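# Sort lettered boxes onto the office desks with matching plates

## Task

Every box carries a letter on its upper face, and every desk in the office has a plate on its front edge bearing a letter. Move each box onto the desk whose plate matches its letter. If no plate matches a box's letter, leave that box where it is. The robot must not tip over or finish leaning. A box only counts as placed if it stays there without the robot holding or supporting it.

## Robot and tools

ROBOT. A Hello Robot Stretch 4 with a single arm. It has an omni-wheel base, a lift that rides up a mast, an arm that telescopes straight forward, a three-joint wrist (yaw, pitch, roll) and a two-finger gripper. It stands about 1.6 m tall, and the base rim reaches at most 0.23 m from the base origin. Loose objects may occasionally get nudged by something outside the robot.

FRAMES. Base frame: origin on the floor below the base centre, x forward, y left, z up. hand_pose is reported in the base frame. It is the point centred between the fingers, 0.015 m back from the tips, and the printed value may be slightly off. With all wrist joints at 0, the hand axes line up with the base axes. The odometry frame is the base frame where the scene began. base_odometry counts wheel rotation, so wheel slip shows up as travel. Heading is positive to the left, within -3.142 to 3.142.

execute_actions(actions, cameras). actions is a list holding exactly one action, or nothing at all. An empty list simply returns the state and images. An action may contain "base", "joints" or both, plus optional "pace" and "contact_limits". Alternatively it contains only {"end_of_arm": "enable_torque"}, which re-powers any wrist or gripper motor that switched itself off. All motions in one action start together and may finish at different times.
- base: exactly one relative move, measured from where the base last reported itself. translate_m drives straight in metres, forward positive, range -2 to 2. strafe_m slides sideways in metres, left positive, range -2 to 2. rotate_rad turns in place in radians, counter-clockwise (left) positive, range -3.2 to 3.2.
- joints: a single object keyed by joint name, and every value is an absolute target. lift_m: 0 to 1.2 m. arm_m: 0 to 0.55 m of extension. wrist_yaw_rad: -1.134 to 4.276 (0 points forward, positive turns left, 3.14 folds back, above 3.4 the arm may obstruct). wrist_pitch_rad: -1.117 to 4.259 (0 is level, 1.57 points down). wrist_roll_rad: -1.117 to 4.259 (0 puts the fingers at equal height, positive turns clockwise as seen from behind). gripper_m: 0 to 0.08 m of finger gap. A joint target outside its range is clipped and the result reports this. An unknown key or any other bad value makes the whole call rejected with no motion.
- pace: "slow", "default", "fast" or "max". The base reaches up to 0.1/0.3/0.4/0.6 m/s and 1/2/3/4 rad/s. When lift_m is above 0.2, the base is slowed further, down to 0.3 m/s and 1 rad/s at full height.
- contact_limits: only arm_m is allowed, from 0 (gentlest) to 0.75 (strongest); 0.5 if omitted.
- cameras: head_camera, head_left_camera, head_right_camera, wrist_camera or all. Omitted or null means all; [] means none.
Any joint or base you leave out of an action may still be driving toward its previous target. To unfold the wrist at the start, send lift_m 0.4 together with wrist_yaw_rad 0. If a result reports a stop, the remaining calls in that reply are skipped.

wait(seconds): 0 to 10 s with no new command; returns state and images.
zoom_image(camera, region): a closer view of the newest full image from that camera. region is [x0, y0, x1, y1] in pixels from the top-left corner, at most 504 by 504.
read_manual(section): returns URDF licence text only ("licences").
finished_scene(scene): closes the given scene for good and reports success. Call it only when every box sits on its matching desk without support.

CAMERAS. head_camera (420x560) sits at the mast top and looks forward and down; turn the base to aim it. head_left_camera and head_right_camera are fisheyes (420x672) looking more steeply down, and they show the base and arm. wrist_camera (616x392) looks along the fingers, with the fingertips near the bottom of the image.

RESULTS. base_status and joint_status: "done" means the target was reached (for the base, the wheels turned the full amount even if they slipped). "off_target" means it stopped short and may still be pushing. "contact_stop_at_<key>" means it hit something and that part may go slack. "limit_stop_at_<name>" means a built-in limit stopped it: tilt (leaning more than 6 degrees, after which lift, arm and wheels go slack), or own_body (self-collision; you can still move away). "time_out" means it took too long. "torque_fault" means a wrist or gripper motor went limp and needs enable_torque. on_its_own lists things not commanded in this call; "held at" gives a joint's held target. lidar_m: 12 distances in 30-degree sectors, the 1st ahead, going counter-clockwise (4th left, 7th behind, 10th right). "-" means nothing seen or closer than 0.25 m. Table tops are detected. wrist_depth_mm: a 7x7 grid of depths, 100 to 2000 mm. turned_by_wheels versus turned_by_imu: a gap above about 0.1 rad means a collision or slip, and the heading error is roughly their difference. base_tilt in degrees, forward/right positive. motor_effort is in percent, with the peak in brackets; wheel positive means a right turn.

GRIPPING. Command a gap smaller than the object to squeeze. After a grip, "off_target" means something is between the fingers; "done" usually means nothing is, though a light or thin grip may still hold. A gripper effort staying more than about 50 from 0 trips a torque fault and may drop the load.

AVOID. Turning or driving with over 1 kg held and arm_m above 0.2, especially at fast paces. Steady pushes or pulls with the gripper raised. Pressing the gripper into things with base or arm moves. Dropping, slamming or knocking boxes off. Tipping or leaving the robot tilted.

Each tool is called after ">>>" as name(argument=value, ...) on one line, values as JSON.

## Session

>>> execute_actions(actions=[{"joints":{"lift_m":0.9,"wrist_yaw_rad":0}}])

Scene clock: 3.83 s.
base_odometry: x=+0.000 y=+0.000 heading=+0.000 (m, m, rad; odometry frame)
turned_by_wheels: +0.000 (rad since the last result)
turned_by_imu: -0.002 (rad since the last result)
base_tilt: forward=+0.4 right=+0.3 (deg)
lidar_m: 0.83 0.83 0.98 1.59 1.63 1.06 0.87 0.85 1.00 1.29 1.29 1.02
base_status: not commanded
joint_positions: lift_m=+0.900 arm_m=-0.002 wrist_yaw_rad=+0.000 wrist_pitch_rad=+0.019 wrist_roll_rad=-0.007 gripper_m=+0.040
joint_status: all done
motor_effort: lift_m=+23(25) arm_m=-1(1) wrist_yaw_rad=-2(7) wrist_pitch_rad=-7(7) wrist_roll_rad=+0(1) gripper_m=-2(1) wheel_0=+0(0) wheel_1=+0(0) wheel_2=+0(0) (%)
hand_pose: x=+0.3817 y=-0.0874 z=+1.0737 quat_wxyz=(+1.000, -0.004, +0.010, +0.000) (m; base frame)
wrist_depth_mm: 559 585 621 661 715 759 820 / 559 585 634 668 699 768 820 / 559 597 634 668 715 778 831 / 564 603 640 676 723 778 820 / 574 603 647 683 732 778 842 / 574 603 134 691 149 788 854 / - - - 691 - - -
pictures: head_camera, head_left_camera, head_right_camera, wrist_camera
Images, in order (width x height): head_camera 420x560, head_left_camera 420x672, head_right_camera 420x672, wrist_camera 616x392.

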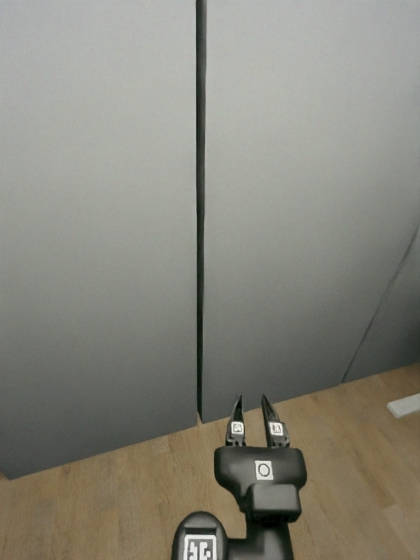

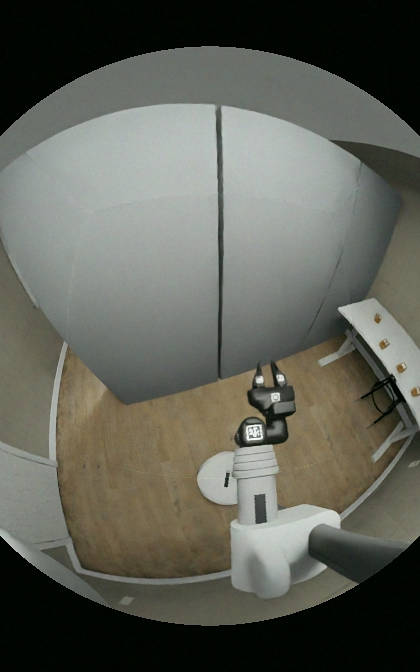

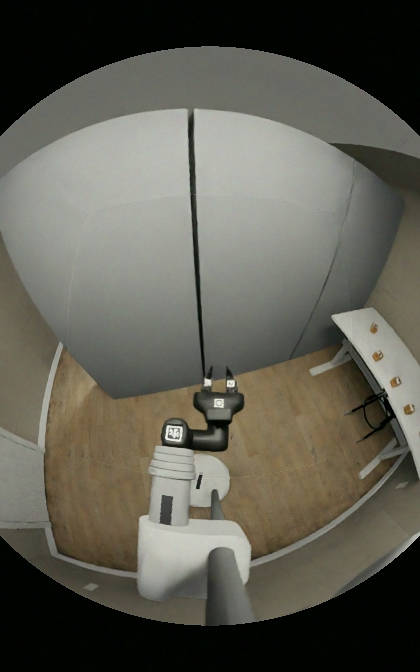

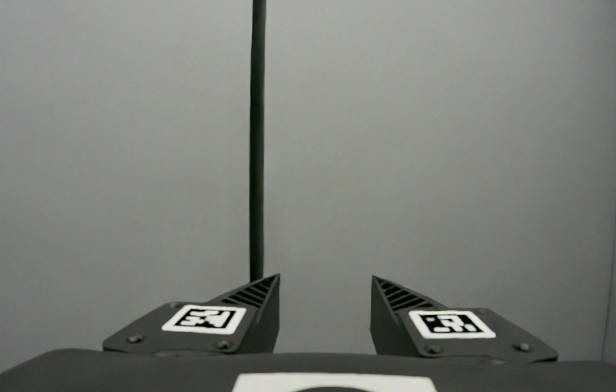

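>>> execute_actions(actions=[{"base":{"rotate_rad":-1.4}}], cameras=["head_camera","head_left_camera"])

Scene clock: 9.70 s.
base_odometry: x=+0.000 y=+0.000 heading=-1.400 (m, m, rad; odometry frame)
turned_by_wheels: -1.400 (rad since the last result)
turned_by_imu: -1.370 (rad since the last result)
base_tilt: forward=+0.4 right=+0.3 (deg)
lidar_m: 1.27 1.32 0.92 0.81 0.85 1.08 1.63 1.42 0.93 0.85 0.88 1.11
base_status: done
joint_positions: lift_m=+0.900 arm_m=-0.002 wrist_yaw_rad=+0.000 wrist_pitch_rad=+0.019 wrist_roll_rad=-0.007 gripper_m=+0.040
joint_status: not commanded
motor_effort: lift_m=+22(24) arm_m=-1(1) wrist_yaw_rad=+0(2) wrist_pitch_rad=-4(6) wrist_roll_rad=+0(0) gripper_m=-1(2) wheel_0=+0(7) wheel_1=-1(4) wheel_2=-1(8) (%)
hand_pose: x=+0.3817 y=-0.0874 z=+1.0738 quat_wxyz=(+1.000, -0.004, +0.010, +0.000) (m; base frame)
wrist_depth_mm: 1537 1808 1808 1863 1863 1308 960 / 1499 1756 1863 1863 1863 1366 976 / 1537 1808 1808 1863 1921 1336 991 / 1537 1921 1921 1921 1983 1366 991 / 1576 1808 1756 1921 1921 1336 991 / 1308 1160 135 1182 150 1255 976 / - - - 1308 - - -
pictures: head_camera, head_left_camera
Images, in order (width x height): head_camera 420x560, head_left_camera 420x672.

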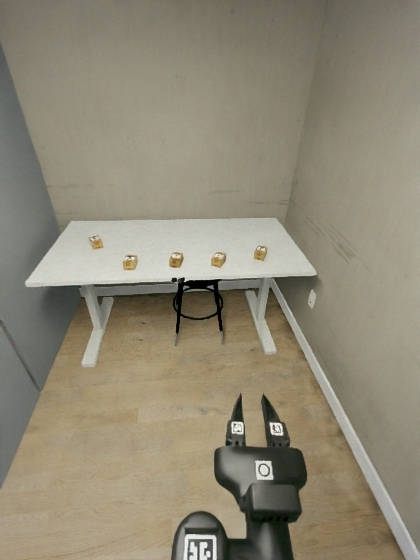

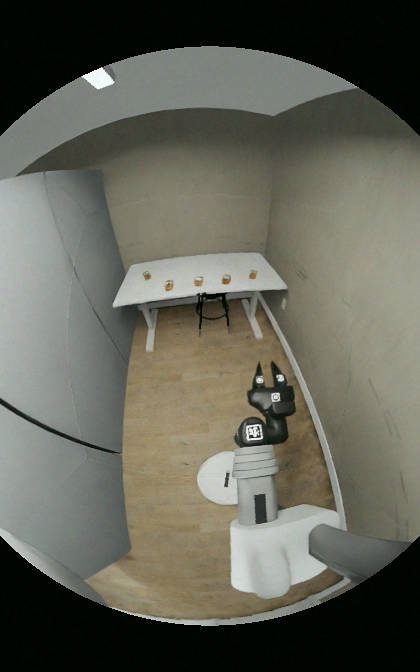

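Look at the other side.

>>> execute_actions(actions=[{"base":{"rotate_rad":-3.1}}], cameras=["head_camera","head_left_camera"])

Scene clock: 13.77 s.
base_odometry: x=+0.000 y=+0.000 heading=+1.783 (m, m, rad; odometry frame)
turned_by_wheels: -3.100 (rad since the last result)
turned_by_imu: -3.030 (rad since the last result)
base_tilt: forward=+0.4 right=+0.3 (deg)
lidar_m: 1.60 1.37 0.93 0.83 0.90 1.19 1.29 1.28 0.89 0.84 0.86 1.76
base_status: done
joint_positions: lift_m=+0.900 arm_m=-0.002 wrist_yaw_rad=+0.000 wrist_pitch_rad=+0.019 wrist_roll_rad=-0.007 gripper_m=+0.040
joint_status: not commanded
motor_effort: lift_m=+22(22) arm_m=-1(1) wrist_yaw_rad=+0(2) wrist_pitch_rad=-6(7) wrist_roll_rad=+0(0) gripper_m=+1(0) wheel_0=+1(6) wheel_1=+0(6) wheel_2=+0(6) (%)
hand_pose: x=+0.3817 y=-0.0874 z=+1.0738 quat_wxyz=(+1.000, -0.004, +0.010, +0.000) (m; base frame)
wrist_depth_mm: 1336 1366 1366 1366 1397 1430 1464 / 1366 1336 1366 1397 1397 1430 1430 / 1366 1366 1366 1397 1430 1430 1397 / 1397 1397 1397 1397 1464 1430 1464 / 1397 1397 1397 1430 1430 1464 1464 / 1397 1397 135 1464 150 1464 1464 / - - - 1430 - - -
pictures: head_camera, head_left_camera
Images, in order (width x height): head_camera 420x560, head_left_camera 420x672.

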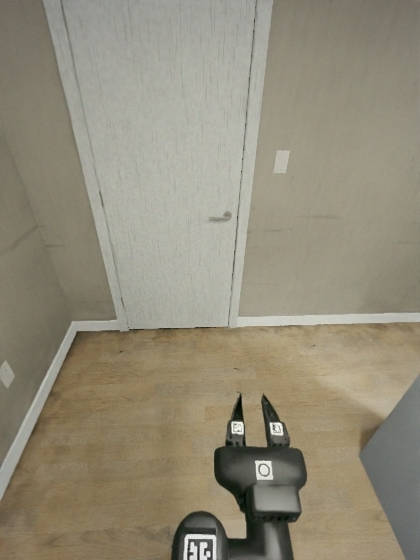

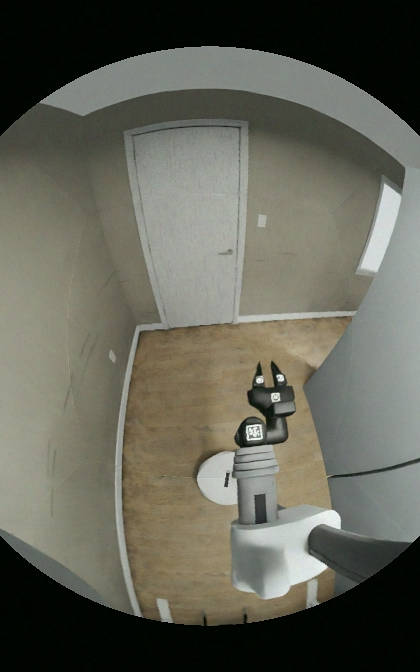

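>>> execute_actions(actions=[{"base":{"translate_m":1.0}}], cameras=[])

>>> execute_actions(actions=[{"base":{"rotate_rad":-1.6}}], cameras=["head_camera","head_left_camera"])

Scene clock: 20.37 s.
base_odometry: x=-0.211 y=+0.978 heading=+1.783 (m, m, rad; odometry frame)
turned_by_wheels: +0.000 (rad since the last result)
turned_by_imu: -0.006 (rad since the last result)
base_tilt: forward=+0.4 right=+0.4 (deg)
lidar_m: 0.58 0.63 0.82 0.93 0.96 1.23 2.70 1.22 0.83 0.96 1.00 0.64
base_status: done
joint_positions: lift_m=+0.900 arm_m=-0.002 wrist_yaw_rad=+0.000 wrist_pitch_rad=+0.019 wrist_roll_rad=-0.007 gripper_m=+0.040
joint_status: not commanded
motor_effort: lift_m=+22(22) arm_m=-1(1) wrist_yaw_rad=-1(1) wrist_pitch_rad=-7(7) wrist_roll_rad=-1(0) gripper_m=+0(3) wheel_0=+0(5) wheel_1=-1(3) wheel_2=+2(10) (%)
hand_pose: x=+0.3817 y=-0.0874 z=+1.0738 quat_wxyz=(+1.000, -0.004, +0.010, +0.000) (m; base frame)
wrist_depth_mm: 392 392 399 399 404 427 430 / 394 397 399 404 407 433 427 / 394 402 404 410 410 436 433 / 402 404 407 413 413 439 442 / 402 410 415 415 415 442 449 / 407 407 134 418 150 445 452 / - - - 418 - - -
pictures: none
No camera images: the call's "cameras" was empty. Leave "cameras" out to get every camera's image.

Scene clock: 22.47 s.
base_odometry: x=-0.211 y=+0.978 heading=+0.183 (m, m, rad; odometry frame)
turned_by_wheels: -1.600 (rad since the last result)
turned_by_imu: -1.564 (rad since the last result)
base_tilt: forward=+0.4 right=+0.3 (deg)
lidar_m: 0.91 1.04 0.67 0.58 0.65 0.82 0.90 0.97 1.22 2.28 1.22 0.82
base_status: done
joint_positions: lift_m=+0.900 arm_m=-0.002 wrist_yaw_rad=+0.000 wrist_pitch_rad=+0.019 wrist_roll_rad=-0.007 gripper_m=+0.040
joint_status: not commanded
motor_effort: lift_m=+22(22) arm_m=-1(1) wrist_yaw_rad=-1(2) wrist_pitch_rad=-6(7) wrist_roll_rad=+0(0) gripper_m=+1(0) wheel_0=-1(5) wheel_1=-1(6) wheel_2=-2(9) (%)
hand_pose: x=+0.3817 y=-0.0874 z=+1.0738 quat_wxyz=(+1.000, -0.004, +0.010, +0.000) (m; base frame)
wrist_depth_mm: 1160 1756 - - 661 564 574 / 1182 1808 - - 668 569 574 / 1160 1808 - - 676 574 574 / 1205 1808 - - 668 574 585 / 1205 1808 - - 668 591 597 / 1182 1708 135 - 149 591 603 / - - - - - - -
pictures: head_camera, head_left_camera
Images, in order (width x height): head_camera 420x560, head_left_camera 420x672.

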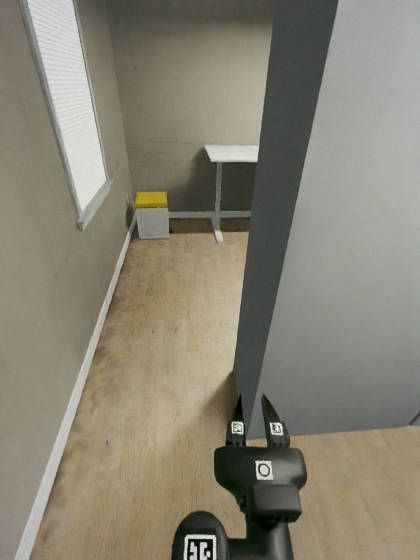

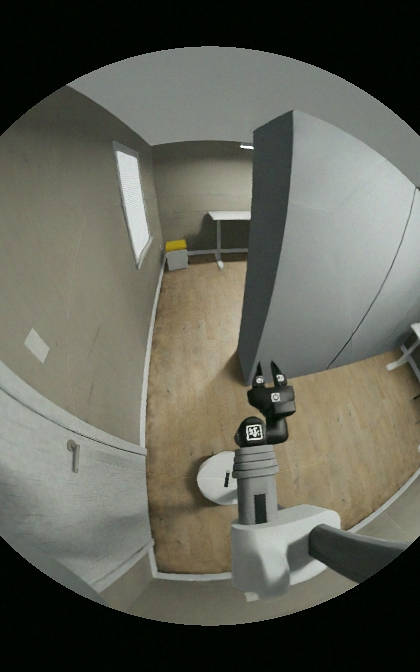

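>>> execute_actions(actions=[{"base":{"rotate_rad":0.1}}], cameras=[])

>>> execute_actions(actions=[{"base":{"strafe_m":0.2}}], cameras=["head_left_camera"])

Scene clock: 28.90 s.
base_odometry: x=-0.211 y=+0.978 heading=+0.283 (m, m, rad; odometry frame)
turned_by_wheels: +0.100 (rad since the last result)
turned_by_imu: +0.096 (rad since the last result)
base_tilt: forward=+0.4 right=+0.3 (deg)
lidar_m: 1.22 0.93 0.63 0.57 0.66 0.94 0.94 0.98 1.34 2.29 1.10 0.82
base_status: done
joint_positions: lift_m=+0.900 arm_m=-0.002 wrist_yaw_rad=+0.000 wrist_pitch_rad=+0.019 wrist_roll_rad=-0.007 gripper_m=+0.040
joint_status: not commanded
motor_effort: lift_m=+22(22) arm_m=-1(1) wrist_yaw_rad=-1(2) wrist_pitch_rad=-5(6) wrist_roll_rad=+0(0) gripper_m=-1(1) wheel_0=-1(4) wheel_1=+0(4) wheel_2=+1(5) (%)
hand_pose: x=+0.3817 y=-0.0874 z=+1.0738 quat_wxyz=(+1.000, -0.004, +0.010, +0.000) (m; base frame)
wrist_depth_mm: 976 1430 - - - 525 525 / 976 1430 - - - 530 530 / 976 1430 - - - 535 530 / 991 1464 - - - 539 544 / 1008 1430 - - - 544 539 / 976 1366 135 - 149 549 549 / - - - - - - -
pictures: none
No camera images: the call's "cameras" was empty. Leave "cameras" out to get every camera's image.

Scene clock: 30.83 s.
base_odometry: x=-0.267 y=+1.170 heading=+0.283 (m, m, rad; odometry frame)
turned_by_wheels: +0.000 (rad since the last result)
turned_by_imu: +0.000 (rad since the last result)
base_tilt: forward=+0.4 right=+0.3 (deg)
lidar_m: 1.75 0.66 0.40 0.37 0.45 0.62 0.92 0.96 1.32 2.48 1.12 0.93
base_status: done
joint_positions: lift_m=+0.900 arm_m=-0.002 wrist_yaw_rad=+0.000 wrist_pitch_rad=+0.019 wrist_roll_rad=-0.007 gripper_m=+0.040
joint_status: not commanded
motor_effort: lift_m=+22(22) arm_m=-1(1) wrist_yaw_rad=-1(2) wrist_pitch_rad=-6(4) wrist_roll_rad=+0(0) gripper_m=+0(2) wheel_0=+2(8) wheel_1=-2(6) wheel_2=+1(2) (%)
hand_pose: x=+0.3817 y=-0.0874 z=+1.0738 quat_wxyz=(+1.000, -0.004, +0.010, +0.000) (m; base frame)
wrist_depth_mm: 707 1008 1921 - - 931 640 / 707 1025 1921 - - 960 647 / 723 1060 1921 - - 960 647 / 732 1042 1921 - - 960 647 / 723 1042 - - - 946 640 / 723 960 135 - 149 854 634 / - - - - - - -
pictures: head_left_camera
Images, in order (width x height): head_left_camera 420x672.

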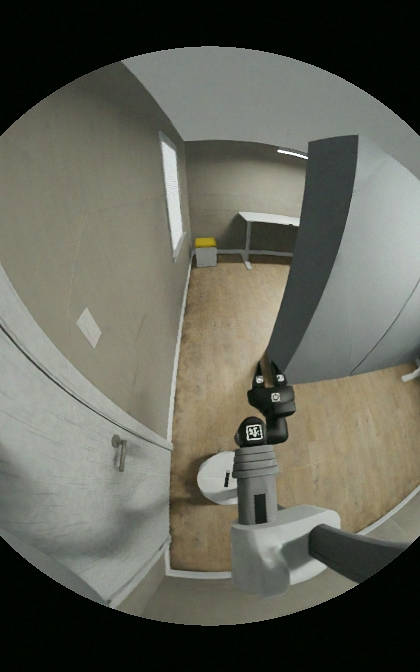

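>>> execute_actions(actions=[{"base":{"translate_m":1.6}}], cameras=["head_camera","head_right_camera"])

Scene clock: 39.73 s.
base_odometry: x=+1.270 y=+1.617 heading=+0.283 (m, m, rad; odometry frame)
turned_by_wheels: +0.000 (rad since the last result)
turned_by_imu: -0.009 (rad since the last result)
base_tilt: forward=+0.4 right=+0.3 (deg)
lidar_m: 1.55 0.57 0.45 0.43 0.45 0.64 1.56 0.71 0.61 1.37 2.02 1.52
base_status: done
joint_positions: lift_m=+0.900 arm_m=-0.002 wrist_yaw_rad=+0.000 wrist_pitch_rad=+0.019 wrist_roll_rad=-0.007 gripper_m=+0.040
joint_status: not commanded
motor_effort: lift_m=+22(22) arm_m=-1(1) wrist_yaw_rad=-2(1) wrist_pitch_rad=-6(6) wrist_roll_rad=+0(0) gripper_m=+1(0) wheel_0=-1(5) wheel_1=+0(7) wheel_2=+0(6) (%)
hand_pose: x=+0.3817 y=-0.0874 z=+1.0738 quat_wxyz=(+1.000, -0.004, +0.010, +0.000) (m; base frame)
wrist_depth_mm: 699 1008 1921 1983 1921 1921 1863 / 699 1042 1983 1921 1921 1921 1921 / 707 1042 - - 1921 1921 - / 715 1042 1983 1983 1983 1921 1983 / 715 1078 - - 1983 1537 1921 / 699 976 135 - 149 - 1983 / - - - - - - -
pictures: head_camera, head_right_camera
Images, in order (width x height): head_camera 420x560, head_right_camera 420x672.

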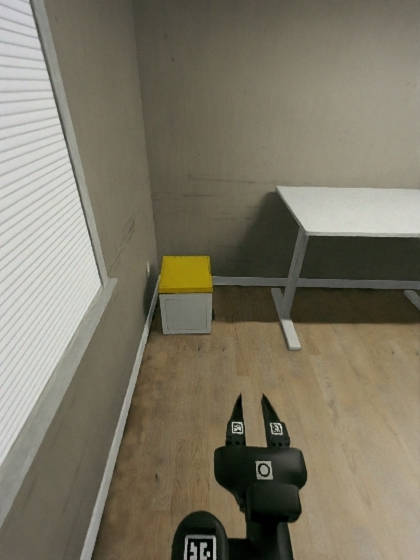

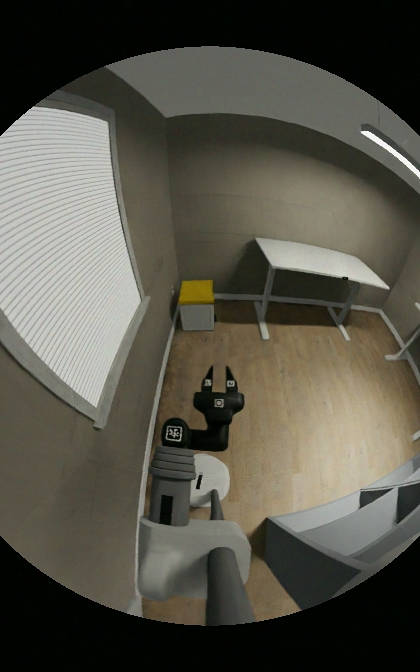

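>>> execute_actions(actions=[{"base":{"rotate_rad":-1.0}}], cameras=["head_camera","head_right_camera"])

Scene clock: 43.43 s.
base_odometry: x=+1.270 y=+1.617 heading=-0.717 (m, m, rad; odometry frame)
turned_by_wheels: -1.000 (rad since the last result)
turned_by_imu: -0.978 (rad since the last result)
base_tilt: forward=+0.4 right=+0.3 (deg)
lidar_m: 1.93 1.50 1.48 0.56 0.44 0.44 0.47 0.67 2.11 0.70 0.61 1.75
base_status: done
joint_positions: lift_m=+0.900 arm_m=-0.002 wrist_yaw_rad=+0.000 wrist_pitch_rad=+0.019 wrist_roll_rad=-0.007 gripper_m=+0.040
joint_status: not commanded
motor_effort: lift_m=+22(22) arm_m=-1(1) wrist_yaw_rad=-1(2) wrist_pitch_rad=-4(8) wrist_roll_rad=+0(0) gripper_m=+0(1) wheel_0=+1(6) wheel_1=+0(6) wheel_2=-1(8) (%)
hand_pose: x=+0.3817 y=-0.0874 z=+1.0738 quat_wxyz=(+1.000, -0.004, +0.010, +0.000) (m; base frame)
wrist_depth_mm: 1808 - - - - - - / 1863 - - - - - - / 1863 - - - - - - / 1808 - - - - - - / 1808 - - - - - - / 1863 - 134 - 149 - - / - - - - - - -
pictures: head_camera, head_right_camera
Images, in order (width x height): head_camera 420x560, head_right_camera 420x672.

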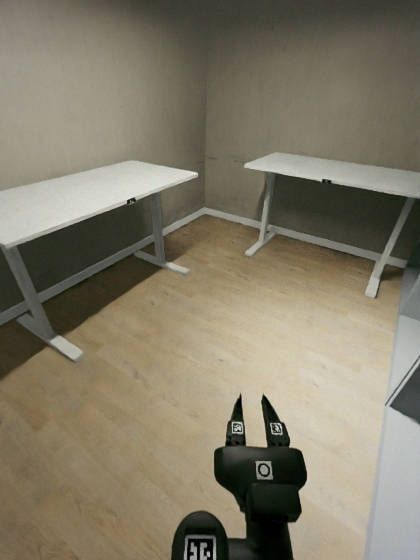

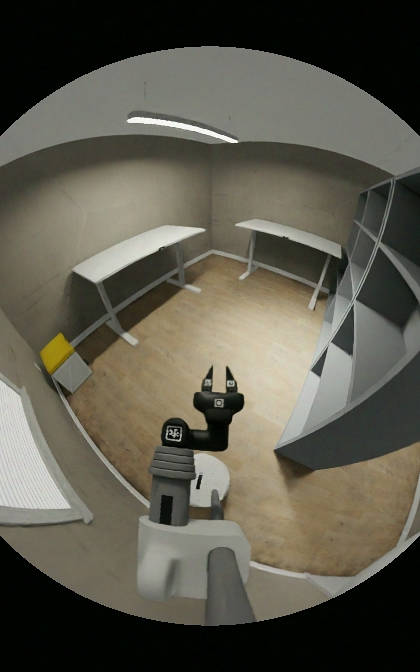

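>>> execute_actions(actions=[{"base":{"translate_m":1.0}}], cameras=["head_camera","head_right_camera"])

Scene clock: 50.57 s.
base_odometry: x=+2.024 y=+0.960 heading=-0.717 (m, m, rad; odometry frame)
turned_by_wheels: +0.000 (rad since the last result)
turned_by_imu: -0.006 (rad since the last result)
base_tilt: forward=+0.4 right=+0.3 (deg)
lidar_m: 1.18 0.89 0.84 0.90 1.29 1.25 1.35 0.90 0.88 0.93 1.34 1.64
base_status: done
joint_positions: lift_m=+0.900 arm_m=-0.002 wrist_yaw_rad=+0.000 wrist_pitch_rad=+0.019 wrist_roll_rad=-0.007 gripper_m=+0.040
joint_status: not commanded
motor_effort: lift_m=+22(22) arm_m=-1(1) wrist_yaw_rad=-1(1) wrist_pitch_rad=-7(8) wrist_roll_rad=+0(0) gripper_m=+0(2) wheel_0=+1(5) wheel_1=+0(5) wheel_2=+2(8) (%)
hand_pose: x=+0.3817 y=-0.0874 z=+1.0738 quat_wxyz=(+1.000, -0.004, +0.010, +0.000) (m; base frame)
wrist_depth_mm: 1397 1618 - - - - 1808 / 1366 1708 - - - - 1756 / 1430 1661 - - - - 1808 / 1397 1618 - - - - 1808 / 820 1138 - - - - 1756 / 1430 1618 134 - 149 - 1808 / - - - - - - -
pictures: head_camera, head_right_camera
Images, in order (width x height): head_camera 420x560, head_right_camera 420x672.

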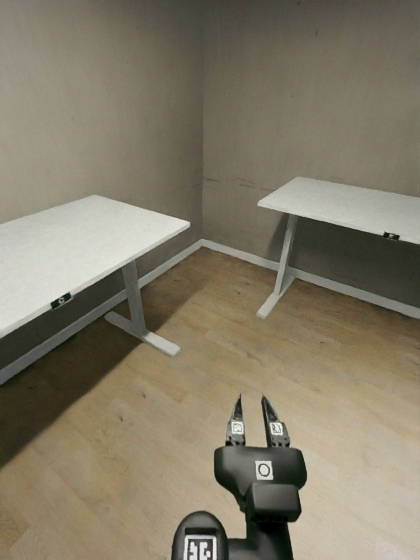

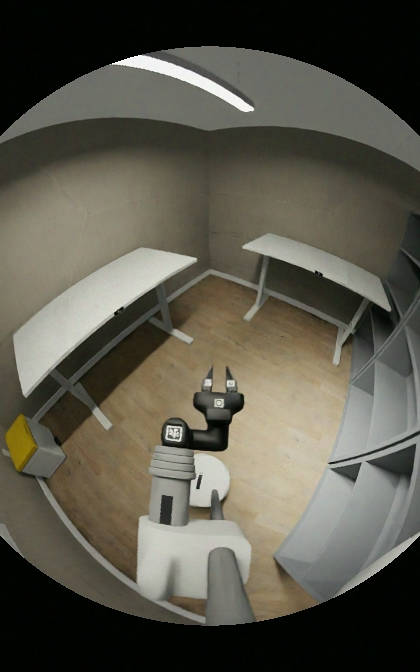

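>>> zoom_image(camera="head_camera", region=[30, 270, 100, 330])

>>> zoom_image(camera="head_camera", region=[360, 210, 420, 260])

Region (30, 270, 100, 330) of head_camera's 420x560 image, scaled by 7.200, with more detail than that image has; it fills the top 432 rows of this view, and the rest is white.

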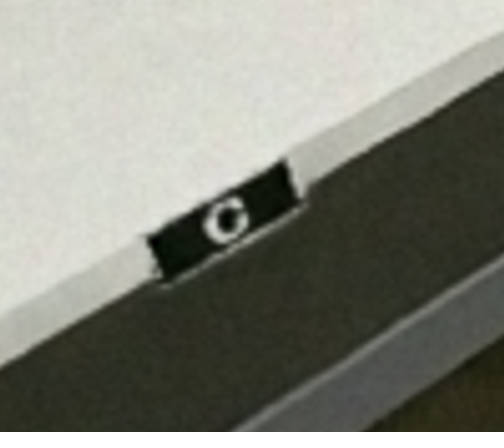

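Region (360, 210, 420, 260) of head_camera's 420x560 image, scaled by 8.400, with more detail than that image has.

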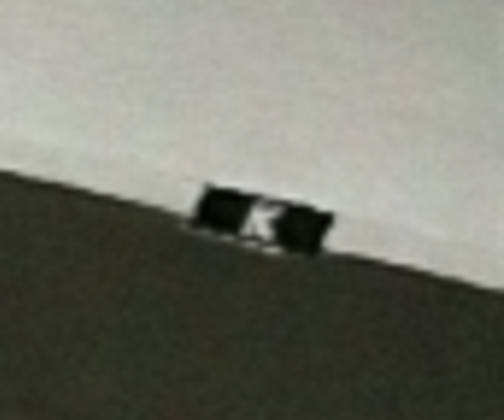

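>>> execute_actions(actions=[{"base":{"rotate_rad":-1.1}}], cameras=["head_camera","head_right_camera"])

Scene clock: 55.67 s.
base_odometry: x=+2.024 y=+0.960 heading=-1.817 (m, m, rad; odometry frame)
turned_by_wheels: -1.100 (rad since the last result)
turned_by_imu: -1.077 (rad since the last result)
base_tilt: forward=+0.5 right=+0.3 (deg)
lidar_m: 1.30 1.67 1.26 0.89 0.83 0.89 1.29 1.22 1.33 0.94 0.86 0.93
base_status: done
joint_positions: lift_m=+0.900 arm_m=-0.002 wrist_yaw_rad=+0.000 wrist_pitch_rad=+0.019 wrist_roll_rad=-0.007 gripper_m=+0.040
joint_status: not commanded
motor_effort: lift_m=+22(22) arm_m=-1(1) wrist_yaw_rad=-1(2) wrist_pitch_rad=-8(7) wrist_roll_rad=+0(0) gripper_m=+0(0) wheel_0=+1(6) wheel_1=-1(5) wheel_2=-1(5) (%)
hand_pose: x=+0.3818 y=-0.0874 z=+1.0738 quat_wxyz=(+1.000, -0.004, +0.010, +0.000) (m; base frame)
wrist_depth_mm: 1808 - - 1576 1576 820 676 / 1863 - - 1576 1281 904 691 / 1863 - - 1576 1618 1308 699 / 1921 - - 1576 1661 1229 699 / 1863 - - 1576 1661 820 691 / 1983 - 135 1537 149 750 732 / - - - 1430 - - -
pictures: head_camera, head_right_camera
Images, in order (width x height): head_camera 420x560, head_right_camera 420x672.

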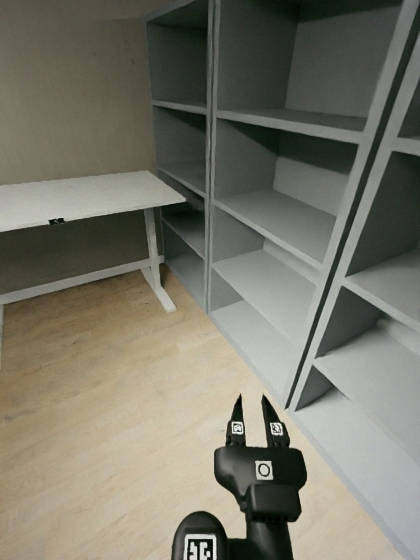

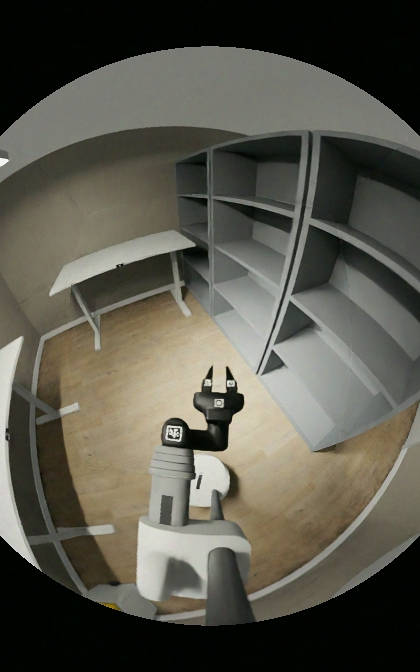

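>>> zoom_image(camera="head_camera", region=[25, 195, 95, 245])

Region (25, 195, 95, 245) of head_camera's 420x560 image, scaled by 7.200, with more detail than that image has; it fills the top 360 rows of this view, and the rest is white.

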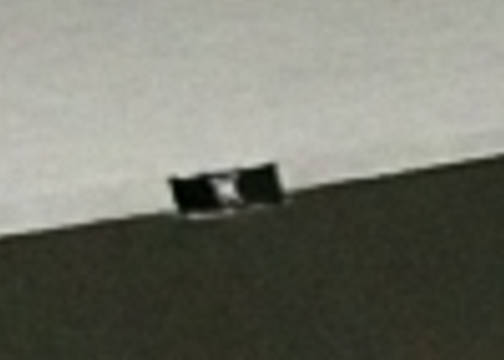

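>>> execute_actions(actions=[{"base":{"rotate_rad":1.1}}], cameras=[])

>>> execute_actions(actions=[{"base":{"translate_m":-1.0}}], cameras=[])

>>> execute_actions(actions=[{"base":{"rotate_rad":1.0}}], cameras=[])

>>> execute_actions(actions=[{"base":{"translate_m":-1.6}}], cameras=[])

Scene clock: 61.70 s.
base_odometry: x=+2.024 y=+0.960 heading=-0.717 (m, m, rad; odometry frame)
turned_by_wheels: +1.100 (rad since the last result)
turned_by_imu: +1.073 (rad since the last result)
base_tilt: forward=+0.4 right=+0.3 (deg)
lidar_m: 1.17 0.89 0.84 0.91 1.26 1.24 1.36 0.91 0.87 0.96 1.33 1.64
base_status: done
joint_positions: lift_m=+0.900 arm_m=-0.002 wrist_yaw_rad=+0.000 wrist_pitch_rad=+0.019 wrist_roll_rad=-0.007 gripper_m=+0.040
joint_status: not commanded
motor_effort: lift_m=+22(21) arm_m=-1(1) wrist_yaw_rad=-1(2) wrist_pitch_rad=-5(8) wrist_roll_rad=+0(1) gripper_m=-1(1) wheel_0=+0(6) wheel_1=+0(5) wheel_2=+1(5) (%)
hand_pose: x=+0.3818 y=-0.0874 z=+1.0738 quat_wxyz=(+1.000, -0.004, +0.010, +0.000) (m; base frame)
wrist_depth_mm: 1366 1661 - - - - 1756 / 1397 1661 - - - - 1808 / 1430 1708 - - - - 1756 / 1430 1576 - - - - 1863 / 809 1160 - - - - 1756 / 1430 1576 134 - 150 - 1808 / - - - - - - -
pictures: none
No camera images: the call's "cameras" was empty. Leave "cameras" out to get every camera's image.

Scene clock: 66.50 s.
base_odometry: x=+1.270 y=+1.617 heading=-0.717 (m, m, rad; odometry frame)
turned_by_wheels: +0.000 (rad since the last result)
turned_by_imu: +0.001 (rad since the last result)
base_tilt: forward=+0.4 right=+0.4 (deg)
lidar_m: 1.97 1.50 1.47 0.57 0.44 0.43 0.47 0.67 2.10 0.70 0.62 1.74
base_status: done
joint_positions: lift_m=+0.900 arm_m=-0.002 wrist_yaw_rad=+0.000 wrist_pitch_rad=+0.019 wrist_roll_rad=-0.007 gripper_m=+0.040
joint_status: not commanded
motor_effort: lift_m=+22(22) arm_m=-1(1) wrist_yaw_rad=-2(1) wrist_pitch_rad=-8(7) wrist_roll_rad=+0(0) gripper_m=-1(0) wheel_0=+0(6) wheel_1=-1(4) wheel_2=-1(9) (%)
hand_pose: x=+0.3818 y=-0.0874 z=+1.0738 quat_wxyz=(+1.000, -0.004, +0.010, +0.000) (m; base frame)
wrist_depth_mm: 1808 - - - - - - / 1863 - - - - - - / 1863 - - - - - - / 1863 - - - - - - / 1808 - - - - - - / 1863 - 135 - 149 - - / - - - - - - -
pictures: none
No camera images: the call's "cameras" was empty. Leave "cameras" out to get every camera's image.

Scene clock: 68.23 s.
base_odometry: x=+1.270 y=+1.617 heading=+0.283 (m, m, rad; odometry frame)
turned_by_wheels: +1.000 (rad since the last result)
turned_by_imu: +0.976 (rad since the last result)
base_tilt: forward=+0.4 right=+0.4 (deg)
lidar_m: 1.54 0.57 0.44 0.43 0.46 0.64 1.55 0.72 0.62 1.38 2.03 1.49
base_status: done
joint_positions: lift_m=+0.900 arm_m=-0.002 wrist_yaw_rad=+0.000 wrist_pitch_rad=+0.019 wrist_roll_rad=-0.007 gripper_m=+0.040
joint_status: not commanded
motor_effort: lift_m=+22(22) arm_m=-1(1) wrist_yaw_rad=-2(1) wrist_pitch_rad=-6(8) wrist_roll_rad=+0(0) gripper_m=-1(2) wheel_0=-1(5) wheel_1=+1(5) wheel_2=-1(8) (%)
hand_pose: x=+0.3818 y=-0.0874 z=+1.0738 quat_wxyz=(+1.000, -0.004, +0.010, +0.000) (m; base frame)
wrist_depth_mm: 691 1008 1921 1921 1921 1921 1863 / 707 1025 1921 1921 1921 1921 1921 / 715 1025 1983 1983 1983 1983 1921 / 723 1025 - 1921 1983 1983 1983 / 707 1042 - - 1983 1499 1921 / 699 976 135 - 149 1983 1983 / - - - - - - -
pictures: none
No camera images: the call's "cameras" was empty. Leave "cameras" out to get every camera's image.

Scene clock: 75.07 s.
base_odometry: x=-0.267 y=+1.170 heading=+0.283 (m, m, rad; odometry frame)
turned_by_wheels: +0.000 (rad since the last result)
turned_by_imu: +0.003 (rad since the last result)
base_tilt: forward=+0.4 right=+0.4 (deg)
lidar_m: 1.71 0.63 0.40 0.39 0.45 0.64 0.94 0.99 1.29 2.48 1.07 0.92
base_status: done
joint_positions: lift_m=+0.900 arm_m=-0.002 wrist_yaw_rad=+0.000 wrist_pitch_rad=+0.019 wrist_roll_rad=-0.007 gripper_m=+0.040
joint_status: not commanded
motor_effort: lift_m=+22(22) arm_m=-1(1) wrist_yaw_rad=-1(1) wrist_pitch_rad=-4(7) wrist_roll_rad=+0(0) gripper_m=-2(0) wheel_0=+1(5) wheel_1=-1(6) wheel_2=+0(10) (%)
hand_pose: x=+0.3818 y=-0.0874 z=+1.0738 quat_wxyz=(+1.000, -0.004, +0.010, +0.000) (m; base frame)
wrist_depth_mm: 715 1025 1863 - - 946 640 / 715 1042 1921 - - 960 647 / 723 1025 1921 - - 946 647 / 715 1042 - - - 960 654 / 723 1060 - - - 931 647 / 715 960 135 - 149 854 640 / - - - - - - -
pictures: none
No camera images: the call's "cameras" was empty. Leave "cameras" out to get every camera's image.

>>> execute_actions(actions=[{"base":{"rotate_rad":-1.63}}], cameras=[])

>>> execute_actions(actions=[{"base":{"translate_m":1.8}}], cameras=["head_camera"])

Scene clock: 79.73 s.
base_odometry: x=-0.267 y=+1.170 heading=-1.347 (m, m, rad; odometry frame)
turned_by_wheels: -1.630 (rad since the last result)
turned_by_imu: -1.594 (rad since the last result)
base_tilt: forward=+0.4 right=+0.3 (deg)
lidar_m: 2.47 1.19 0.92 2.16 0.68 0.42 0.40 0.41 0.60 0.93 0.96 1.23
base_status: done
joint_positions: lift_m=+0.900 arm_m=-0.002 wrist_yaw_rad=+0.000 wrist_pitch_rad=+0.019 wrist_roll_rad=-0.007 gripper_m=+0.040
joint_status: not commanded
motor_effort: lift_m=+22(22) arm_m=-1(1) wrist_yaw_rad=-1(1) wrist_pitch_rad=-5(6) wrist_roll_rad=+0(0) gripper_m=-1(1) wheel_0=+0(3) wheel_1=-1(6) wheel_2=+1(5) (%)
hand_pose: x=+0.3818 y=-0.0874 z=+1.0738 quat_wxyz=(+1.000, -0.004, +0.010, +0.000) (m; base frame)
wrist_depth_mm: 1229 1808 - - - 1661 1182 / 1255 1863 - - - 1708 1205 / 1255 1863 - - - 1708 1205 / 1308 1921 - - - 1756 1205 / 1281 1863 - - - 1756 1205 / 1281 1708 135 - 150 1618 1205 / - - - - - - -
pictures: none
No camera images: the call's "cameras" was empty. Leave "cameras" out to get every camera's image.

Scene clock: 87.23 s.
base_odometry: x=+0.133 y=-0.585 heading=-1.347 (m, m, rad; odometry frame)
turned_by_wheels: +0.000 (rad since the last result)
turned_by_imu: -0.009 (rad since the last result)
base_tilt: forward=+0.4 right=+0.3 (deg)
lidar_m: 0.69 0.70 0.91 0.86 0.87 1.19 2.22 1.25 0.90 0.84 0.87 0.74
base_status: done
joint_positions: lift_m=+0.900 arm_m=-0.002 wrist_yaw_rad=+0.000 wrist_pitch_rad=+0.019 wrist_roll_rad=-0.007 gripper_m=+0.040
joint_status: not commanded
motor_effort: lift_m=+22(22) arm_m=-1(1) wrist_yaw_rad=-1(2) wrist_pitch_rad=-6(6) wrist_roll_rad=+0(0) gripper_m=-2(0) wheel_0=+1(5) wheel_1=-1(5) wheel_2=+1(7) (%)
hand_pose: x=+0.3818 y=-0.0874 z=+1.0738 quat_wxyz=(+1.000, -0.004, +0.010, +0.000) (m; base frame)
wrist_depth_mm: 1229 1229 1229 1255 1255 1281 1078 / 1255 1255 1255 1229 1308 1308 1078 / 1255 1255 1281 1281 1255 1281 1078 / 1255 1255 1281 1281 1281 1281 1078 / 1281 1281 1281 1308 1281 1308 1060 / 1060 1138 134 1160 149 1229 1025 / - - - 917 - - -
pictures: head_camera
Images, in order (width x height): head_camera 420x560.

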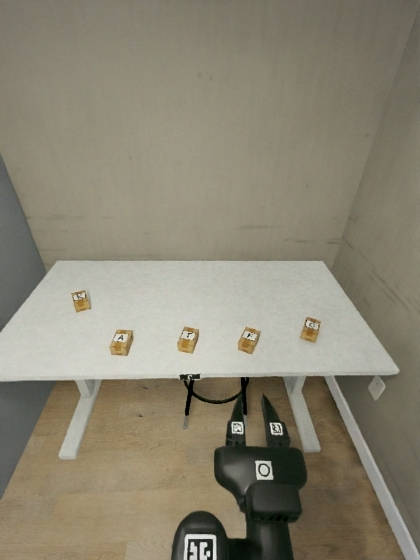

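>>> zoom_image(camera="head_camera", region=[40, 270, 340, 390])

Region (40, 270, 340, 390) of head_camera's 420x560 image, scaled by 1.680, with more detail than that image has; it fills the top 202 rows of this view, and the rest is white.

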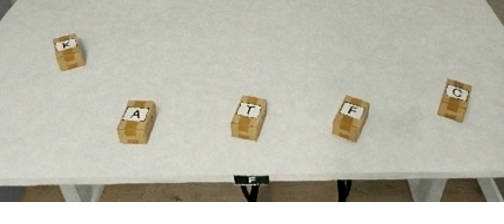

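>>> execute_actions(actions=[{"base":{"strafe_m":-0.3},"joints":{"wrist_pitch_rad":1.57,"gripper_m":0.08}}], cameras=["head_camera"])

Scene clock: 96.00 s.
base_odometry: x=-0.160 y=-0.652 heading=-1.347 (m, m, rad; odometry frame)
turned_by_wheels: +0.000 (rad since the last result)
turned_by_imu: -0.003 (rad since the last result)
base_tilt: forward=+0.4 right=+0.3 (deg)
lidar_m: 0.69 0.72 0.99 1.15 1.20 1.61 2.20 0.82 0.57 0.53 0.56 0.75
base_status: done
joint_positions: lift_m=+0.900 arm_m=-0.002 wrist_yaw_rad=+0.000 wrist_pitch_rad=+1.570 wrist_roll_rad=-0.007 gripper_m=+0.080
joint_status: all done
motor_effort: lift_m=+22(22) arm_m=-1(1) wrist_yaw_rad=-1(1) wrist_pitch_rad=+5(0) wrist_roll_rad=-1(0) gripper_m=+0(1) wheel_0=+0(8) wheel_1=+0(6) wheel_2=+0(1) (%)
hand_pose: x=+0.1694 y=-0.0874 z=+0.8653 quat_wxyz=(+0.707, -0.002, +0.707, +0.002) (m; base frame)
wrist_depth_mm: 1025 1025 1008 991 991 946 676 / 1042 1008 991 1008 976 991 699 / 1025 1025 1008 1008 991 976 707 / 1042 1042 1025 976 1008 991 732 / 1025 1042 820 809 1008 1008 732 / 1042 1042 145 798 820 132 699 / - - 140 809 1025 - -
pictures: head_camera
Images, in order (width x height): head_camera 420x560.

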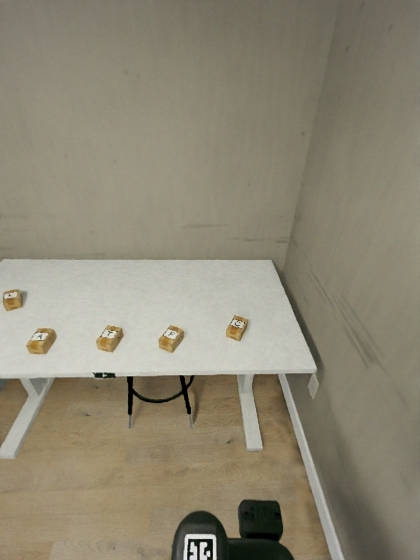

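>>> execute_actions(actions=[{"base":{"translate_m":0.3},"joints":{"arm_m":0.4}}], cameras=["wrist_camera","head_camera"])

Scene clock: 100.67 s.
base_odometry: x=-0.093 y=-0.944 heading=-1.347 (m, m, rad; odometry frame)
turned_by_wheels: +0.000 (rad since the last result)
turned_by_imu: -0.003 (rad since the last result)
base_tilt: forward=+0.4 right=+0.3 (deg)
lidar_m: 0.41 0.43 0.54 1.16 1.22 1.58 2.49 0.82 0.57 0.51 0.56 0.43
base_status: done
joint_positions: lift_m=+0.900 arm_m=+0.399 wrist_yaw_rad=+0.000 wrist_pitch_rad=+1.570 wrist_roll_rad=-0.007 gripper_m=+0.080
joint_status: all done
motor_effort: lift_m=+22(22) arm_m=+6(7) wrist_yaw_rad=-2(2) wrist_pitch_rad=+0(1) wrist_roll_rad=+0(0) gripper_m=+0(1) wheel_0=+0(5) wheel_1=+2(4) wheel_2=+1(8) (%)
hand_pose: x=+0.5700 y=-0.0874 z=+0.8653 quat_wxyz=(+0.707, -0.003, +0.707, +0.003) (m; base frame)
wrist_depth_mm: 294 290 289 285 282 279 277 / 296 293 290 286 285 282 278 / 297 296 291 289 285 282 281 / 297 296 293 290 238 285 282 / 258 297 293 291 240 286 282 / 251 296 145 293 290 132 - / - - 140 294 291 - -
pictures: head_camera, wrist_camera
Images, in order (width x height): head_camera 420x560, wrist_camera 616x392.

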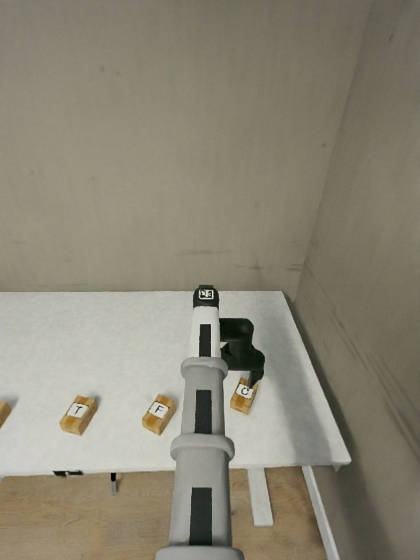

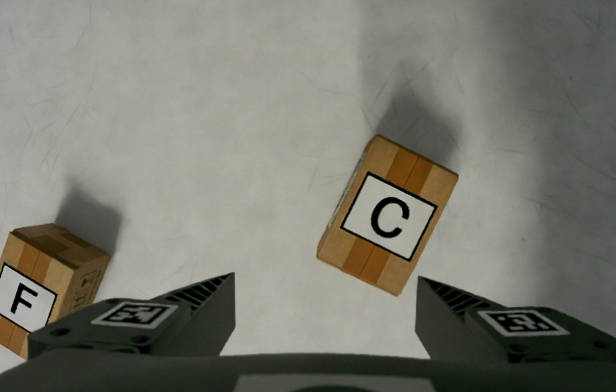

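>>> execute_actions(actions=[{"base":{"strafe_m":-0.045},"joints":{"arm_m":0.45,"wrist_roll_rad":0.35}}], cameras=["wrist_camera"])

Scene clock: 105.97 s.
base_odometry: x=-0.137 y=-0.954 heading=-1.347 (m, m, rad; odometry frame)
turned_by_wheels: +0.000 (rad since the last result)
turned_by_imu: -0.002 (rad since the last result)
base_tilt: forward=+0.4 right=+0.3 (deg)
lidar_m: 0.37 0.42 0.57 1.21 1.27 1.69 2.42 0.74 0.50 0.47 0.50 0.44
base_status: done
joint_positions: lift_m=+0.900 arm_m=+0.449 wrist_yaw_rad=+0.000 wrist_pitch_rad=+1.570 wrist_roll_rad=+0.350 gripper_m=+0.080
joint_status: all done
motor_effort: lift_m=+22(22) arm_m=+7(5) wrist_yaw_rad=-2(2) wrist_pitch_rad=+2(0) wrist_roll_rad=+2(1) gripper_m=+2(1) wheel_0=-1(7) wheel_1=+2(6) wheel_2=+0(1) (%)
hand_pose: x=+0.6199 y=-0.0874 z=+0.8653 quat_wxyz=(+0.697, +0.123, +0.696, -0.123) (m; base frame)
wrist_depth_mm: 294 290 287 286 282 278 277 / 297 291 290 286 282 282 278 / 297 294 291 289 285 282 279 / 298 296 293 289 287 283 281 / 301 298 294 241 287 286 283 / 303 298 145 242 241 133 - / - - 140 243 291 - -
pictures: wrist_camera
Images, in order (width x height): wrist_camera 616x392.

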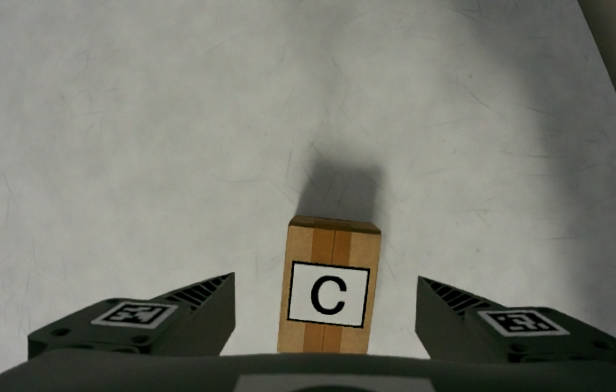

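Good. Lower by ~0.11 and grip.

>>> execute_actions(actions=[{"joints":{"lift_m":0.785},"pace":"slow"}], cameras=[])

>>> execute_actions(actions=[{"joints":{"gripper_m":0.03}}], cameras=[])

Scene clock: 110.07 s.
base_odometry: x=-0.137 y=-0.954 heading=-1.347 (m, m, rad; odometry frame)
turned_by_wheels: +0.000 (rad since the last result)
turned_by_imu: -0.002 (rad since the last result)
base_tilt: forward=+0.5 right=+0.3 (deg)
lidar_m: 0.40 0.43 0.59 1.22 1.25 1.67 2.47 0.76 0.52 0.49 0.49 0.42
base_status: not commanded
joint_positions: lift_m=+0.785 arm_m=+0.449 wrist_yaw_rad=+0.000 wrist_pitch_rad=+1.570 wrist_roll_rad=+0.350 gripper_m=+0.080
joint_status: all done
motor_effort: lift_m=+14(21) arm_m=+7(7) wrist_yaw_rad=-1(2) wrist_pitch_rad=+2(2) wrist_roll_rad=+1(2) gripper_m=+2(1) wheel_0=-1(1) wheel_1=+2(2) wheel_2=+0(0) (%)
hand_pose: x=+0.6199 y=-0.0874 z=+0.7510 quat_wxyz=(+0.697, +0.123, +0.696, -0.123) (m; base frame)
wrist_depth_mm: 178 177 175 173 171 169 - / 179 177 176 174 172 170 168 / 180 178 177 174 172 171 169 / 181 179 177 176 174 172 170 / 182 180 178 142 173 173 172 / 183 180 141 127 126 132 - / - - 128 127 126 - -
pictures: none
No camera images: the call's "cameras" was empty. Leave "cameras" out to get every camera's image.

Scene clock: 111.07 s.
base_odometry: x=-0.137 y=-0.954 heading=-1.347 (m, m, rad; odometry frame)
turned_by_wheels: +0.000 (rad since the last result)
turned_by_imu: +0.000 (rad since the last result)
base_tilt: forward=+0.4 right=+0.3 (deg)
lidar_m: 0.41 0.43 0.58 1.22 1.25 1.67 2.43 0.74 0.53 0.47 0.49 0.43
base_status: not commanded
joint_positions: lift_m=+0.785 arm_m=+0.449 wrist_yaw_rad=+0.000 wrist_pitch_rad=+1.570 wrist_roll_rad=+0.350 gripper_m=+0.059
joint_status: gripper_m off_target (ended at +0.059, target +0.030)
on_its_own: gripper_m is held at +0.053, not at your +0.030, by its contact guard: the fingers met something
motor_effort: lift_m=+13(13) arm_m=+7(7) wrist_yaw_rad=+0(1) wrist_pitch_rad=+4(1) wrist_roll_rad=+1(1) gripper_m=-42(45) wheel_0=-1(1) wheel_1=+2(2) wheel_2=+0(0) (%)
hand_pose: x=+0.6199 y=-0.0874 z=+0.7510 quat_wxyz=(+0.697, +0.123, +0.696, -0.123) (m; base frame)
wrist_depth_mm: 179 176 175 173 171 169 - / 179 178 175 174 172 170 168 / 180 179 177 175 173 171 170 / 182 179 178 176 173 172 170 / 182 180 179 153 174 173 171 / 184 181 128 126 126 173 - / - - - 127 126 - -
pictures: none
No camera images: the call's "cameras" was empty. Leave "cameras" out to get every camera's image.

>>> execute_actions(actions=[{"joints":{"lift_m":0.95}}], cameras=[])

>>> execute_actions(actions=[{"joints":{"arm_m":0.0},"base":{"strafe_m":0.345}}], cameras=[])

>>> execute_actions(actions=[{"base":{"translate_m":-2.0}}], cameras=[])

>>> execute_actions(actions=[{"base":{"translate_m":-0.1}}], cameras=[])

>>> execute_actions(actions=[{"base":{"rotate_rad":1.63}}], cameras=["head_left_camera"])

Scene clock: 119.13 s.
base_odometry: x=-0.137 y=-0.954 heading=-1.347 (m, m, rad; odometry frame)
turned_by_wheels: +0.000 (rad since the last result)
turned_by_imu: -0.002 (rad since the last result)
base_tilt: forward=+0.4 right=+0.3 (deg)
lidar_m: 0.41 0.41 0.57 1.20 1.26 1.70 2.42 0.76 0.51 0.48 0.48 0.41
base_status: not commanded
joint_positions: lift_m=+0.950 arm_m=+0.449 wrist_yaw_rad=+0.000 wrist_pitch_rad=+1.570 wrist_roll_rad=+0.350 gripper_m=+0.059
joint_status: all done
on_its_own: gripper_m is held at +0.053, not at your +0.030, by its contact guard: the fingers met something
motor_effort: lift_m=+24(23) arm_m=+7(7) wrist_yaw_rad=-1(2) wrist_pitch_rad=+2(2) wrist_roll_rad=+1(1) gripper_m=-41(43) wheel_0=-1(1) wheel_1=+2(2) wheel_2=+0(0) (%)
hand_pose: x=+0.6199 y=-0.0874 z=+0.9151 quat_wxyz=(+0.697, +0.123, +0.696, -0.123) (m; base frame)
wrist_depth_mm: 343 342 338 334 329 325 324 / 345 342 342 336 332 329 325 / 347 345 338 336 334 329 327 / 351 345 343 340 336 332 327 / 353 347 343 152 338 332 332 / 355 351 128 126 126 334 332 / - - - 127 126 - -
pictures: none
No camera images: the call's "cameras" was empty. Leave "cameras" out to get every camera's image.

Scene clock: 121.60 s.
base_odometry: x=+0.199 y=-0.877 heading=-1.347 (m, m, rad; odometry frame)
turned_by_wheels: +0.000 (rad since the last result)
turned_by_imu: +0.000 (rad since the last result)
base_tilt: forward=+0.4 right=+0.2 (deg)
lidar_m: 0.38 0.41 0.54 0.86 0.90 1.22 2.54 1.22 0.88 0.82 0.60 0.40
base_status: done
joint_positions: lift_m=+0.950 arm_m=+0.001 wrist_yaw_rad=+0.000 wrist_pitch_rad=+1.570 wrist_roll_rad=+0.350 gripper_m=+0.059
joint_status: all done
on_its_own: gripper_m is held at +0.053, not at your +0.030, by its contact guard: the fingers met something
motor_effort: lift_m=+24(24) arm_m=-7(8) wrist_yaw_rad=-1(1) wrist_pitch_rad=+1(1) wrist_roll_rad=+0(1) gripper_m=-42(41) wheel_0=+0(8) wheel_1=+0(8) wheel_2=-1(2) (%)
hand_pose: x=+0.1721 y=-0.0874 z=+0.9151 quat_wxyz=(+0.696, +0.123, +0.696, -0.123) (m; base frame)
wrist_depth_mm: 347 345 1042 1025 1025 1008 946 / 351 1078 1042 1042 1042 1008 1008 / 1118 1098 1060 1042 1042 1025 1008 / 1078 1098 1078 1078 1025 1025 1042 / 1078 1098 1060 152 1042 1042 1042 / 1098 1078 127 126 126 1060 1025 / - - - 127 126 - -
pictures: none
No camera images: the call's "cameras" was empty. Leave "cameras" out to get every camera's image.

Scene clock: 129.77 s.
base_odometry: x=-0.245 y=+1.073 heading=-1.347 (m, m, rad; odometry frame)
turned_by_wheels: +0.000 (rad since the last result)
turned_by_imu: +0.004 (rad since the last result)
base_tilt: forward=+0.4 right=+0.3 (deg)
lidar_m: 2.38 1.16 0.89 2.46 0.83 0.54 0.49 0.54 0.73 0.91 0.96 1.29
base_status: done
joint_positions: lift_m=+0.950 arm_m=+0.001 wrist_yaw_rad=+0.000 wrist_pitch_rad=+1.570 wrist_roll_rad=+0.350 gripper_m=+0.059
joint_status: not commanded
on_its_own: gripper_m is held at +0.053, not at your +0.030, by its contact guard: the fingers met something
motor_effort: lift_m=+24(24) arm_m=-6(7) wrist_yaw_rad=-1(1) wrist_pitch_rad=+1(1) wrist_roll_rad=+0(0) gripper_m=-42(42) wheel_0=+0(4) wheel_1=+1(6) wheel_2=+0(9) (%)
hand_pose: x=+0.1721 y=-0.0874 z=+0.9151 quat_wxyz=(+0.696, +0.123, +0.696, -0.123) (m; base frame)
wrist_depth_mm: 1060 1078 1060 1025 1025 1008 1008 / 1098 1060 1042 1060 1042 1025 1025 / 1078 1078 1060 1042 1060 1042 1008 / 1078 1098 1060 1060 1042 1025 1025 / 1078 1098 1078 153 904 1042 1025 / 1098 1118 128 127 126 1042 1042 / - - - 127 126 - -
pictures: none
No camera images: the call's "cameras" was empty. Leave "cameras" out to get every camera's image.

Scene clock: 131.30 s.
base_odometry: x=-0.267 y=+1.170 heading=-1.347 (m, m, rad; odometry frame)
turned_by_wheels: +0.000 (rad since the last result)
turned_by_imu: +0.000 (rad since the last result)
base_tilt: forward=+0.4 right=+0.4 (deg)
lidar_m: 2.44 1.18 0.93 2.13 0.68 0.40 0.40 0.44 0.60 0.93 0.95 1.27
base_status: done
joint_positions: lift_m=+0.950 arm_m=+0.001 wrist_yaw_rad=+0.000 wrist_pitch_rad=+1.570 wrist_roll_rad=+0.350 gripper_m=+0.059
joint_status: not commanded
on_its_own: gripper_m is held at +0.053, not at your +0.030, by its contact guard: the fingers met something
motor_effort: lift_m=+23(23) arm_m=-6(6) wrist_yaw_rad=-1(1) wrist_pitch_rad=+3(2) wrist_roll_rad=+0(0) gripper_m=-42(41) wheel_0=+0(5) wheel_1=-1(5) wheel_2=+0(8) (%)
hand_pose: x=+0.1721 y=-0.0874 z=+0.9151 quat_wxyz=(+0.696, +0.123, +0.696, -0.123) (m; base frame)
wrist_depth_mm: 1078 1060 1060 1025 1042 1025 991 / 1078 1060 1078 1060 1042 1025 1008 / 1078 1060 1078 1042 1025 1025 1008 / 1118 1060 1078 1042 1042 1025 1025 / 1098 1098 1078 152 1042 1025 1025 / 1118 1078 128 127 126 1042 1042 / - - - 127 126 - -
pictures: none
No camera images: the call's "cameras" was empty. Leave "cameras" out to get every camera's image.

Scene clock: 133.50 s.
base_odometry: x=-0.267 y=+1.170 heading=+0.283 (m, m, rad; odometry frame)
turned_by_wheels: +1.630 (rad since the last result)
turned_by_imu: +1.592 (rad since the last result)
base_tilt: forward=+0.4 right=+0.3 (deg)
lidar_m: 1.73 0.63 0.38 0.37 0.44 0.64 0.92 0.97 1.32 2.48 1.10 0.92
base_status: done
joint_positions: lift_m=+0.950 arm_m=+0.001 wrist_yaw_rad=+0.000 wrist_pitch_rad=+1.570 wrist_roll_rad=+0.350 gripper_m=+0.059
joint_status: not commanded
on_its_own: gripper_m is held at +0.053, not at your +0.030, by its contact guard: the fingers met something
motor_effort: lift_m=+23(24) arm_m=-6(6) wrist_yaw_rad=-2(1) wrist_pitch_rad=+4(1) wrist_roll_rad=-1(0) gripper_m=-41(43) wheel_0=+1(6) wheel_1=-1(5) wheel_2=+1(5) (%)
hand_pose: x=+0.1722 y=-0.0874 z=+0.9152 quat_wxyz=(+0.697, +0.123, +0.696, -0.123) (m; base frame)
wrist_depth_mm: 960 1060 1042 1060 1042 1025 1008 / 891 1078 1060 1042 1025 1042 1008 / 842 1098 1060 1060 1060 1008 1025 / 778 1060 1060 1060 1042 1042 1025 / 699 976 1060 152 917 1042 1025 / 640 820 128 127 126 1042 1025 / - - - 127 126 - -
pictures: head_left_camera
Images, in order (width x height): head_left_camera 420x672.

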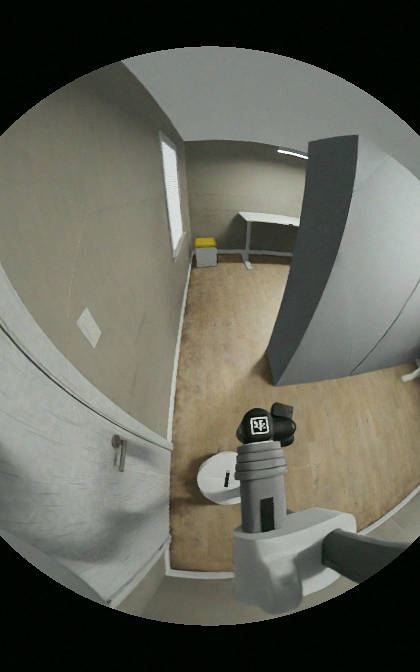

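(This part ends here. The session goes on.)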